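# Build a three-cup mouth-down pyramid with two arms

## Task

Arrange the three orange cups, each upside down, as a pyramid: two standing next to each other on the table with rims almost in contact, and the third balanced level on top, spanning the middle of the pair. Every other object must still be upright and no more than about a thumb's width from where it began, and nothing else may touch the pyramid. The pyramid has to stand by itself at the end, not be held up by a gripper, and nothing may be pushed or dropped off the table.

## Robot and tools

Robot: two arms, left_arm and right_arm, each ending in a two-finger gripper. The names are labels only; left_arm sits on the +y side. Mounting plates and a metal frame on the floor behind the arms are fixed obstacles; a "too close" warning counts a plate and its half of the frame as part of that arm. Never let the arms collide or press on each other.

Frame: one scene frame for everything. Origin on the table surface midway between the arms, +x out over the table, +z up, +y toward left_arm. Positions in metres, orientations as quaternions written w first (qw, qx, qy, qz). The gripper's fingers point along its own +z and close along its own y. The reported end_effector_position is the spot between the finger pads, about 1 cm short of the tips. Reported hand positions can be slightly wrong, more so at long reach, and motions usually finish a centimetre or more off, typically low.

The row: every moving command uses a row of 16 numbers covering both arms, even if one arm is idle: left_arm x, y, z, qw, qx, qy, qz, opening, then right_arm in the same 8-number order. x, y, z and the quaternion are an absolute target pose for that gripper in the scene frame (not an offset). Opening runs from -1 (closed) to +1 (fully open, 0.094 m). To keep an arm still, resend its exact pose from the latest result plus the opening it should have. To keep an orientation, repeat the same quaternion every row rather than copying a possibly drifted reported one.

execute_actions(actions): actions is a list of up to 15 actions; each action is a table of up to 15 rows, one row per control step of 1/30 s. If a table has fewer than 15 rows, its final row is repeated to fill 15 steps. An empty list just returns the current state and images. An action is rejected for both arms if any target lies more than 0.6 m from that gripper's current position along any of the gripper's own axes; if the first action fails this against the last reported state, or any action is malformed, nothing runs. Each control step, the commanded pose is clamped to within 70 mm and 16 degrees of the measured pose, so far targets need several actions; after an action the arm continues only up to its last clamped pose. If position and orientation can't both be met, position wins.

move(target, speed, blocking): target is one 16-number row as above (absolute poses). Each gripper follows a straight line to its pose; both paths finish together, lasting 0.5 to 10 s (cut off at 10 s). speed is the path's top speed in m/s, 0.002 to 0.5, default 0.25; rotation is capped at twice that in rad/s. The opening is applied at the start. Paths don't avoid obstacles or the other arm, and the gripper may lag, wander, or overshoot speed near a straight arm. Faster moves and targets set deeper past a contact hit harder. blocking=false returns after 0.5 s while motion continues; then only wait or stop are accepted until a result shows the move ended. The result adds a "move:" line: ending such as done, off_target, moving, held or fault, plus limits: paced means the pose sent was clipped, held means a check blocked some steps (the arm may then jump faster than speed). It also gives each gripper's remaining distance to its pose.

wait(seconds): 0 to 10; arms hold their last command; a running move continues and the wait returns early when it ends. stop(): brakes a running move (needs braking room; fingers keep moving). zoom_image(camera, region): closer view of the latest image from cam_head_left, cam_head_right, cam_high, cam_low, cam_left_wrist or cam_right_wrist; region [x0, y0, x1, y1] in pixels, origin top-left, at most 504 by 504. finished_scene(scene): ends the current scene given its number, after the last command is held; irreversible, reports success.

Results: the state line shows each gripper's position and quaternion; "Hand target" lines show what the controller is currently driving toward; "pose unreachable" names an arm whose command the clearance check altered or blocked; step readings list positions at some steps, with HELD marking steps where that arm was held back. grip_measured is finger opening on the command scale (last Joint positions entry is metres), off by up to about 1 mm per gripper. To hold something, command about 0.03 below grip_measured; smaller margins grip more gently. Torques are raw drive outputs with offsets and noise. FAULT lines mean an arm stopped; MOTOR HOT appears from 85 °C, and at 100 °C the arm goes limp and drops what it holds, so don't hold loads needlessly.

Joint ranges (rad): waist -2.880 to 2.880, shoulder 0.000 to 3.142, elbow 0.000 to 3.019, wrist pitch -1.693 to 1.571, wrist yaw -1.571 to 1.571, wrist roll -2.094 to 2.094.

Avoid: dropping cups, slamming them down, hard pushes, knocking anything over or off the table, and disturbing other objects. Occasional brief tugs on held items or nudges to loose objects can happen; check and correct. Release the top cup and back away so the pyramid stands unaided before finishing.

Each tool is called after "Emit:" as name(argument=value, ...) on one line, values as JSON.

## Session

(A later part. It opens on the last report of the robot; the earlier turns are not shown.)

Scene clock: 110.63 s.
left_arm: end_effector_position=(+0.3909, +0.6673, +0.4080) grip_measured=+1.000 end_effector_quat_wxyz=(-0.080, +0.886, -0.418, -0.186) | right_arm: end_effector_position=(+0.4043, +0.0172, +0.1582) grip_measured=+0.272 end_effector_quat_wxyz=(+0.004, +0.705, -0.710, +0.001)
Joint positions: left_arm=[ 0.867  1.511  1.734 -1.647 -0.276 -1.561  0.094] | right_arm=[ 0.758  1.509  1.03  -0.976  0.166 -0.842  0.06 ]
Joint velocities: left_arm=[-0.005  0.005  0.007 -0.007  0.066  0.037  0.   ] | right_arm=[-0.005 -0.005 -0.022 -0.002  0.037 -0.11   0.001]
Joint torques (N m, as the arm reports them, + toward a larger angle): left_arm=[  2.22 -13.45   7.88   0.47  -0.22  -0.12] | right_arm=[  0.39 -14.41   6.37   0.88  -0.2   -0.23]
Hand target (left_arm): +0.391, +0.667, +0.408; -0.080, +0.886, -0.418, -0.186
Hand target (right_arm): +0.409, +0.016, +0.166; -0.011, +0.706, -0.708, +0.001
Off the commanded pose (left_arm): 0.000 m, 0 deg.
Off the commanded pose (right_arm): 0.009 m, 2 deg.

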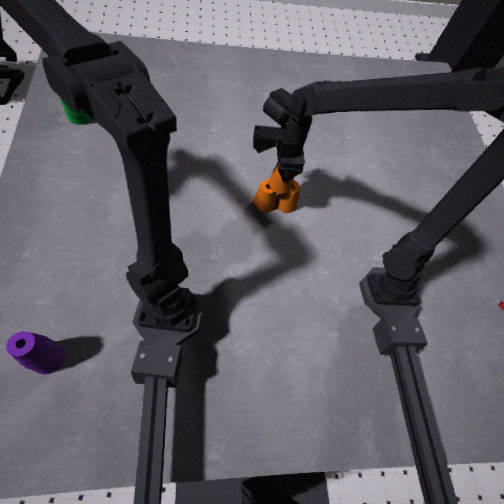

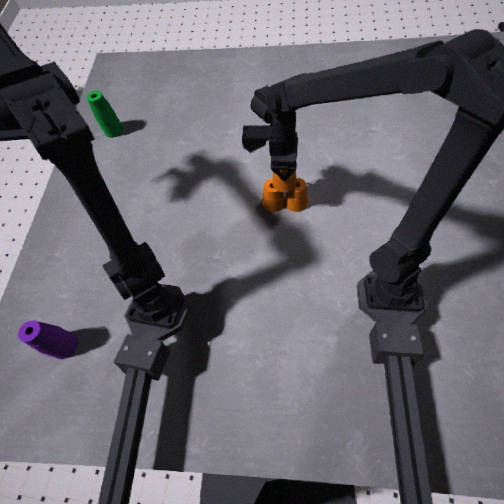

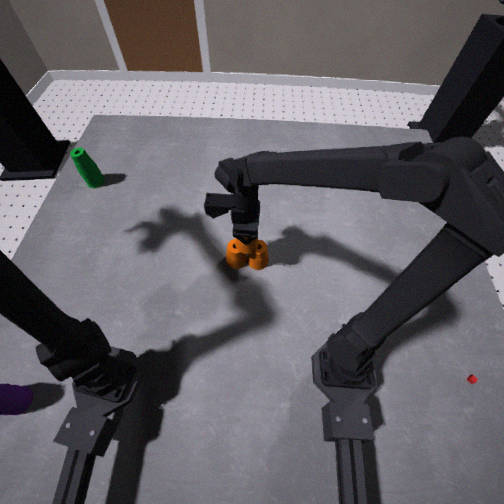

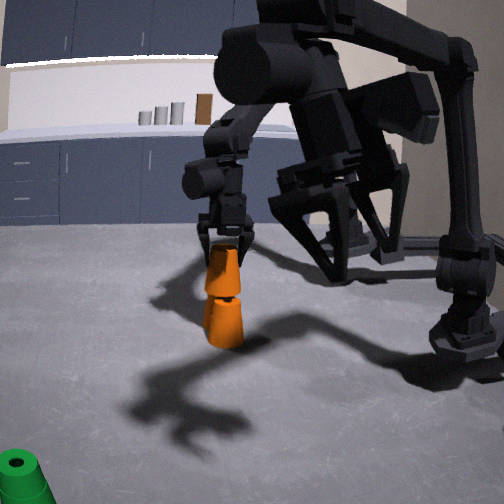

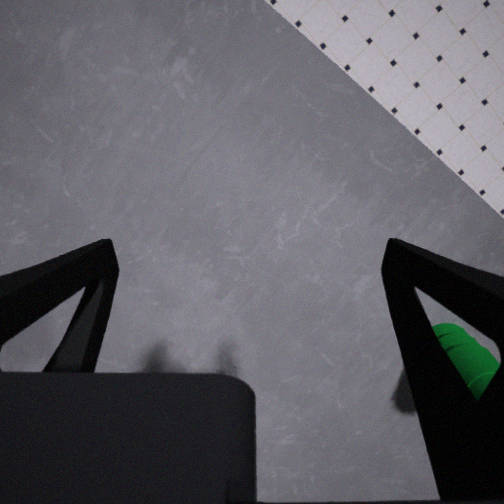

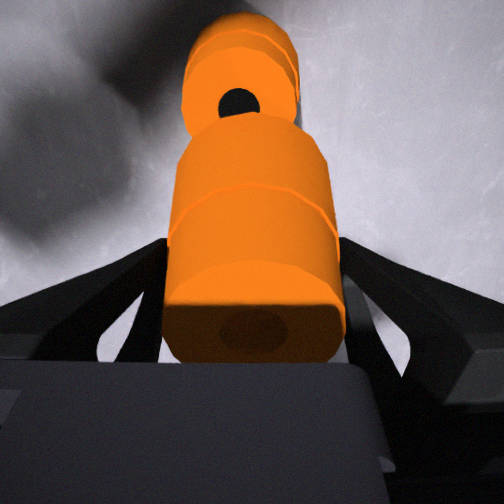

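Emit:
execute_actions(actions=[[
[0.3909,0.6673,0.4080,-0.080,0.886,-0.418,-0.186,1.0, 0.4078,0.0159,0.1652,-0.011,0.7060,-0.7082,0.0010,0.245],
[0.3909,0.6673,0.4080,-0.080,0.886,-0.418,-0.186,1.0, 0.4074,0.0156,0.1644,-0.011,0.7060,-0.7082,0.0010,0.245],
[0.3909,0.6673,0.4080,-0.080,0.886,-0.418,-0.186,1.0, 0.4069,0.0153,0.1636,-0.011,0.7060,-0.7082,0.0010,0.245],
[0.3909,0.6673,0.4080,-0.080,0.886,-0.418,-0.186,1.0, 0.4064,0.0150,0.1628,-0.011,0.7060,-0.7082,0.0010,0.245],
[0.3909,0.6673,0.4080,-0.080,0.886,-0.418,-0.186,1.0, 0.4059,0.0147,0.1620,-0.011,0.7060,-0.7082,0.0010,0.245],
[0.3909,0.6673,0.4080,-0.080,0.886,-0.418,-0.186,1.0, 0.4055,0.0144,0.1612,-0.011,0.7060,-0.7082,0.0010,0.245],
[0.3909,0.6673,0.4080,-0.080,0.886,-0.418,-0.186,1.0, 0.4050,0.0141,0.1604,-0.011,0.7060,-0.7082,0.0010,0.245],
[0.3909,0.6673,0.4080,-0.080,0.886,-0.418,-0.186,1.0, 0.4046,0.0139,0.1597,-0.011,0.7060,-0.7082,0.0010,0.245],
[0.3909,0.6673,0.4080,-0.080,0.886,-0.418,-0.186,1.0, 0.4042,0.0136,0.1590,-0.011,0.7060,-0.7082,0.0010,0.245],
[0.3909,0.6673,0.4080,-0.080,0.886,-0.418,-0.186,1.0, 0.4038,0.0134,0.1584,-0.011,0.7060,-0.7082,0.0010,0.245],
[0.3909,0.6673,0.4080,-0.080,0.886,-0.418,-0.186,1.0, 0.4035,0.0132,0.1578,-0.011,0.7060,-0.7082,0.0010,0.245],
[0.3909,0.6673,0.4080,-0.080,0.886,-0.418,-0.186,1.0, 0.4032,0.0130,0.1573,-0.011,0.7060,-0.7082,0.0010,0.245],
[0.3909,0.6673,0.4080,-0.080,0.886,-0.418,-0.186,1.0, 0.4030,0.0129,0.1570,-0.011,0.7060,-0.7082,0.0010,0.245]
]])

Scene clock: 114.40 s.
left_arm: end_effector_position=(+0.3909, +0.6673, +0.4080) grip_measured=+1.000 end_effector_quat_wxyz=(-0.080, +0.886, -0.418, -0.186) | right_arm: end_effector_position=(+0.3989, +0.0143, +0.1501) grip_measured=+0.272 end_effector_quat_wxyz=(+0.003, +0.705, -0.709, +0.001)
Joint positions: left_arm=[ 0.867  1.511  1.734 -1.647 -0.276 -1.561  0.094] | right_arm=[ 0.758  1.507  1.002 -0.948  0.166 -0.844  0.06 ]
Joint velocities: left_arm=[ 0.005 -0.024 -0.007 -0.007 -0.022  0.11   0.   ] | right_arm=[ 0.005 -0.005 -0.002  0.012  0.007 -0.051 -0.   ]
Joint torques (N m, as the arm reports them, + toward a larger angle): left_arm=[  1.67 -13.59   7.91   0.48  -0.21  -0.15] | right_arm=[  0.39 -14.1    6.1    0.8   -0.2   -0.24]
Hand target (left_arm): +0.391, +0.667, +0.408; -0.080, +0.886, -0.418, -0.186
Hand target (right_arm): +0.403, +0.013, +0.157; -0.011, +0.706, -0.708, +0.001
Off the commanded pose (left_arm): 0.000 m, 0 deg.
Off the commanded pose (right_arm): 0.008 m, 2 deg.
Step readings (end_effector_position):
0: left_arm (+0.3909, +0.6673, +0.4080) | right_arm (+0.4043, +0.0172, +0.1582)
1: left_arm (+0.3909, +0.6673, +0.4080) | right_arm (+0.4044, +0.0173, +0.1582)
2: left_arm (+0.3909, +0.6673, +0.4080) | right_arm (+0.4046, +0.0175, +0.1582)
4: left_arm (+0.3909, +0.6673, +0.4080) | right_arm (+0.4048, +0.0177, +0.1577)
8: left_arm (+0.3909, +0.6673, +0.4080) | right_arm (+0.4024, +0.0163, +0.1545)
15: end_effector_position above

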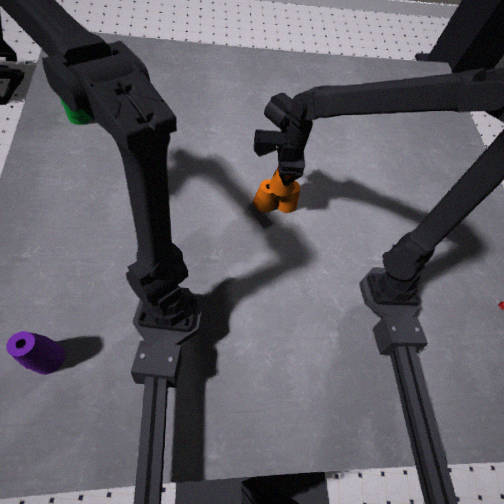

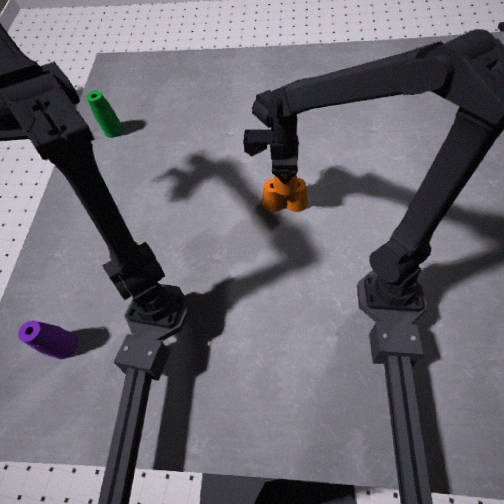

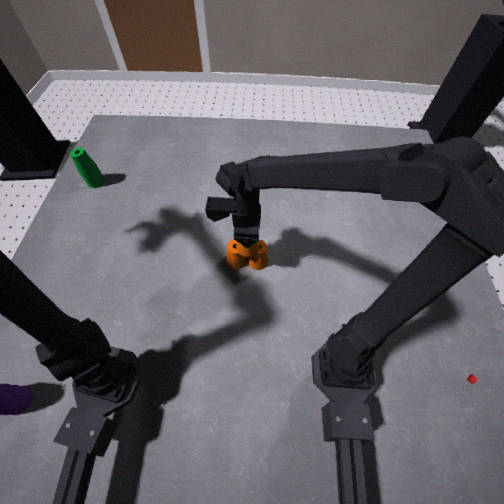

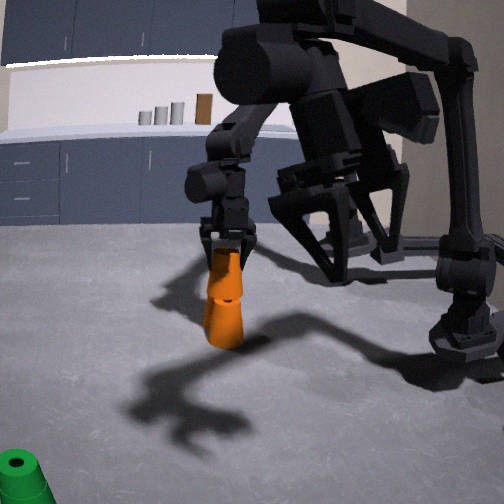

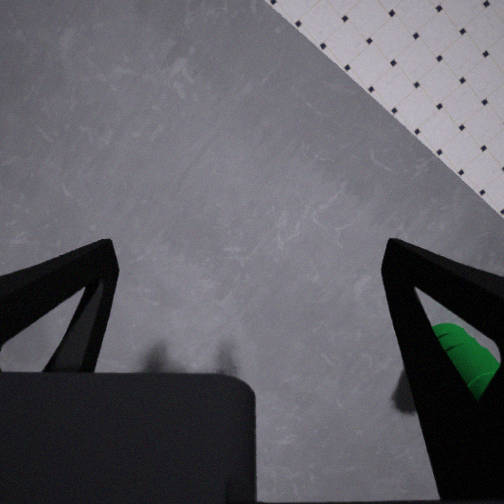

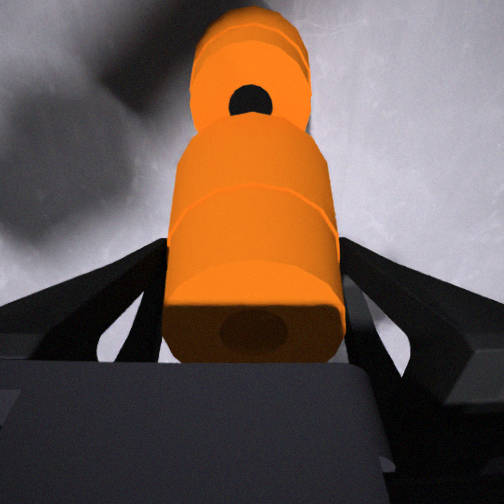

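Emit:
zoom_image(camera="cam_low", region=[190, 270, 260, 320])

Emit:
zoom_image(camera="cam_head_right", region=[255, 160, 315, 220])

Region (190, 270, 260, 320) of cam_low's 504x504 image, scaled by 7.200, with more detail than that image has; it fills the top 360 rows of this view, and the rest is white.

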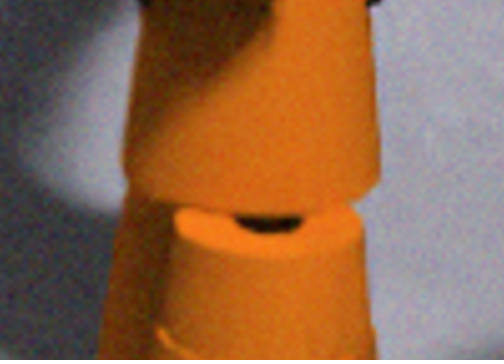

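Region (255, 160, 315, 220) of cam_head_right's 504x504 image, scaled by 8.400, with more detail than that image has.

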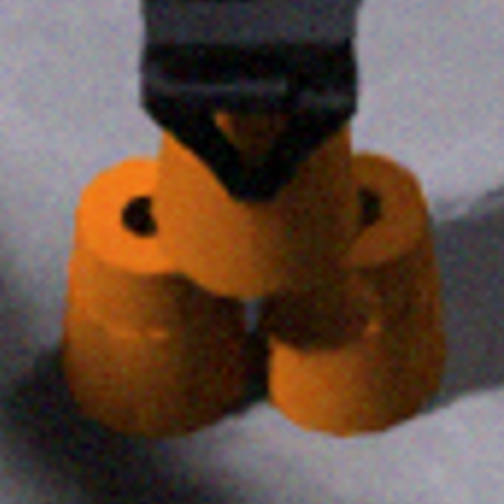

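Emit:
execute_actions(actions=[[
[0.3909,0.6673,0.4080,-0.080,0.886,-0.418,-0.186,1.0, 0.4030,0.0129,0.1570,-0.011,0.7060,-0.7082,0.0010,0.26],
[0.3909,0.6673,0.4080,-0.080,0.886,-0.418,-0.186,1.0, 0.4030,0.0129,0.1570,-0.011,0.7060,-0.7082,0.0010,0.28],
[0.3909,0.6673,0.4080,-0.080,0.886,-0.418,-0.186,1.0, 0.4030,0.0129,0.1570,-0.011,0.7060,-0.7082,0.0010,0.31],
[0.3909,0.6673,0.4080,-0.080,0.886,-0.418,-0.186,1.0, 0.4030,0.0129,0.1570,-0.011,0.7060,-0.7082,0.0010,0.36],
[0.3909,0.6673,0.4080,-0.080,0.886,-0.418,-0.186,1.0, 0.4030,0.0129,0.1570,-0.011,0.7060,-0.7082,0.0010,0.44],
[0.3909,0.6673,0.4080,-0.080,0.886,-0.418,-0.186,1.0, 0.4027,0.0123,0.1583,-0.011,0.7060,-0.7082,0.0010,0.54],
[0.3909,0.6673,0.4080,-0.080,0.886,-0.418,-0.186,1.0, 0.4018,0.0108,0.1620,-0.011,0.7060,-0.7082,0.0010,0.66],
[0.3909,0.6673,0.4080,-0.080,0.886,-0.418,-0.186,1.0, 0.4005,0.0086,0.1674,-0.011,0.7060,-0.7082,0.0010,0.78],
[0.3909,0.6673,0.4080,-0.080,0.886,-0.418,-0.186,1.0, 0.3990,0.0059,0.1739,-0.011,0.7060,-0.7082,0.0010,0.9],
[0.3909,0.6673,0.4080,-0.080,0.886,-0.418,-0.186,1.0, 0.3973,0.0029,0.1810,-0.011,0.7060,-0.7082,0.0010,1.0],
[0.3909,0.6673,0.4080,-0.080,0.886,-0.418,-0.186,1.0, 0.3955,-0.0001,0.1881,-0.011,0.7060,-0.7082,0.0010,1.0],
[0.3909,0.6673,0.4080,-0.080,0.886,-0.418,-0.186,1.0, 0.3940,-0.0028,0.1946,-0.011,0.7060,-0.7082,0.0010,1.0],
[0.3909,0.6673,0.4080,-0.080,0.886,-0.418,-0.186,1.0, 0.3927,-0.0050,0.2000,-0.011,0.7060,-0.7082,0.0010,1.0],
[0.3909,0.6673,0.4080,-0.080,0.886,-0.418,-0.186,1.0, 0.3918,-0.0065,0.2037,-0.011,0.7060,-0.7082,0.0010,1.0],
[0.3909,0.6673,0.4080,-0.080,0.886,-0.418,-0.186,1.0, 0.3915,-0.0071,0.2050,-0.011,0.7060,-0.7082,0.0010,1.0]
]])

Scene clock: 117.63 s.
left_arm: end_effector_position=(+0.3909, +0.6673, +0.4080) grip_measured=+1.000 end_effector_quat_wxyz=(-0.080, +0.886, -0.418, -0.186) | right_arm: end_effector_position=(+0.3919, +0.0005, +0.1850) grip_measured=+1.000 end_effector_quat_wxyz=(-0.001, +0.705, -0.709, +0.002)
Joint positions: left_arm=[ 0.867  1.511  1.734 -1.647 -0.276 -1.561  0.094] | right_arm=[ 0.758  1.414  0.999 -1.029  0.166 -0.844  0.094]
Joint velocities: left_arm=[ 0.005 -0.015 -0.022  0.012  0.022  0.081  0.   ] | right_arm=[-0.015 -0.571  0.002 -0.339  0.007  0.037  0.   ]
Joint torques (N m, as the arm reports them, + toward a larger angle): left_arm=[  2.21 -13.55   8.19   0.63  -0.21  -0.13] | right_arm=[  0.03 -12.57   6.7    0.28  -0.2   -0.26]
Hand target (left_arm): +0.391, +0.667, +0.408; -0.080, +0.886, -0.418, -0.186
Hand target (right_arm): +0.392, -0.007, +0.203; -0.011, +0.706, -0.708, +0.001
Off the commanded pose (left_arm): 0.000 m, 0 deg.
Off the commanded pose (right_arm): 0.021 m, 1 deg.
Step readings (end_effector_position):
0: left_arm (+0.3909, +0.6673, +0.4080) | right_arm (+0.3991, +0.0144, +0.1500)
1: left_arm (+0.3909, +0.6673, +0.4080) | right_arm (+0.3991, +0.0144, +0.1500)
2: left_arm (+0.3909, +0.6673, +0.4080) | right_arm (+0.3991, +0.0144, +0.1500)
4: left_arm (+0.3909, +0.6673, +0.4080) | right_arm (+0.3991, +0.0144, +0.1500)
8: left_arm (+0.3909, +0.6673, +0.4080) | right_arm (+0.3993, +0.0143, +0.1512)
15: end_effector_position above

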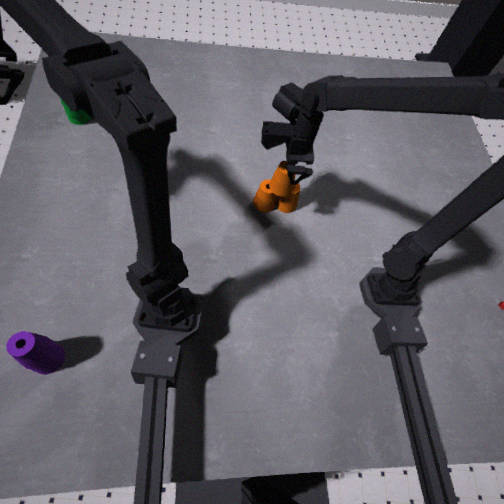

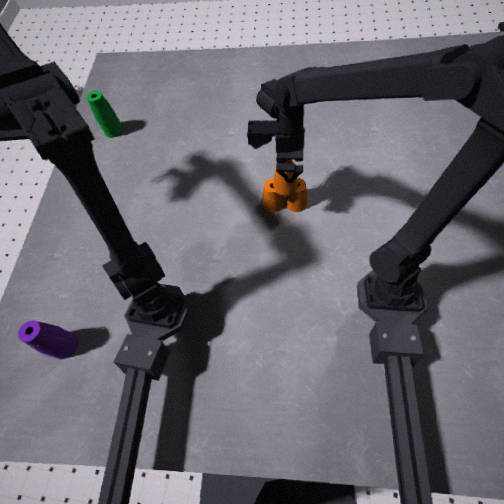

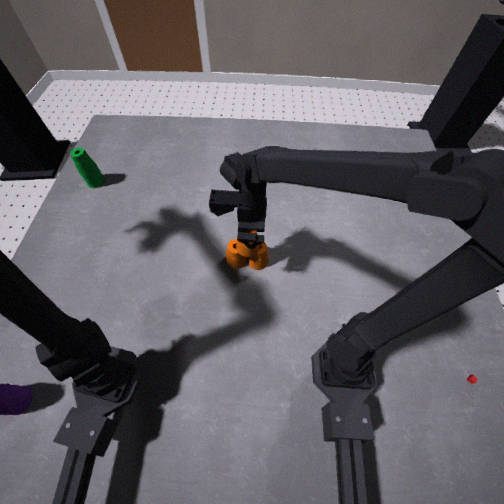

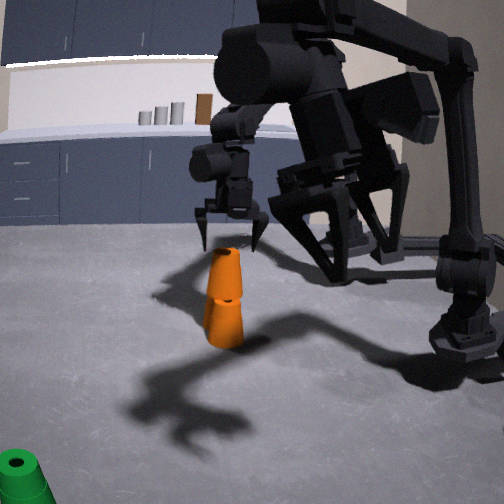

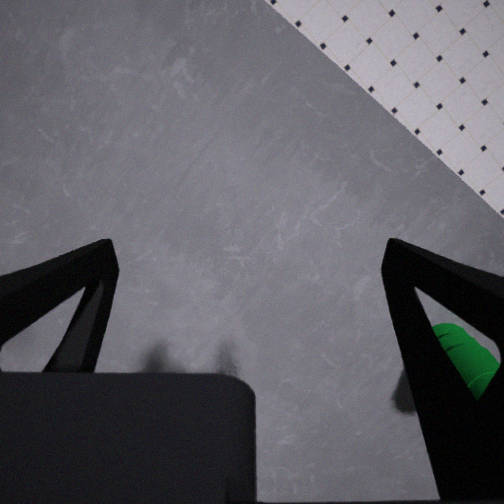

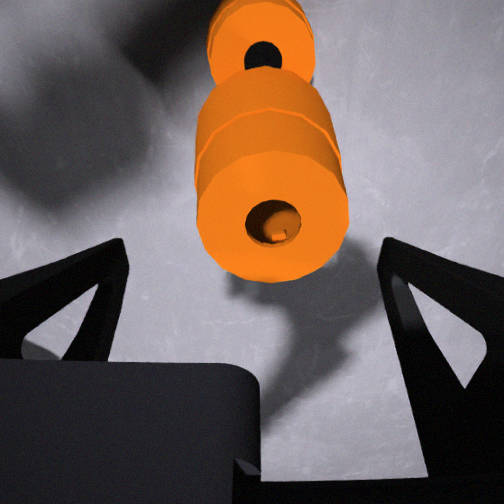

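The pyramid is standing. Quick verification zoom.

Emit:
zoom_image(camera="cam_head_right", region=[250, 150, 320, 220])

Emit:
zoom_image(camera="cam_low", region=[170, 225, 290, 355])

Region (250, 150, 320, 220) of cam_head_right's 504x504 image, scaled by 7.200, with more detail than that image has.

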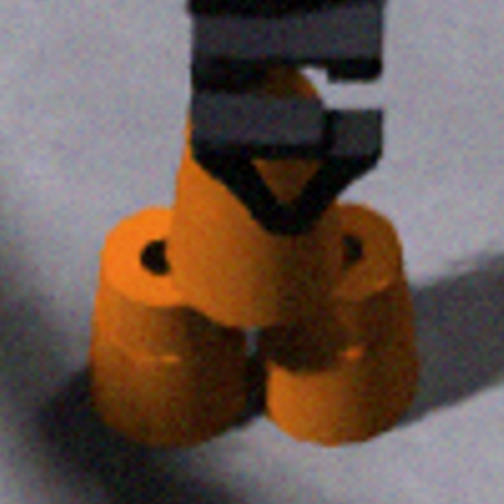

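Region (170, 225, 290, 355) of cam_low's 504x504 image, scaled by 3.877, with more detail than that image has; it fills the left 465 columns of this view, and the rest is white.

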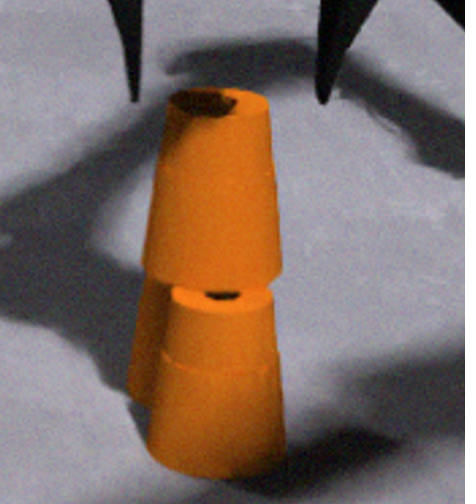

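Emit:
finished_scene(scene=1)

The scene is finished: the task was done.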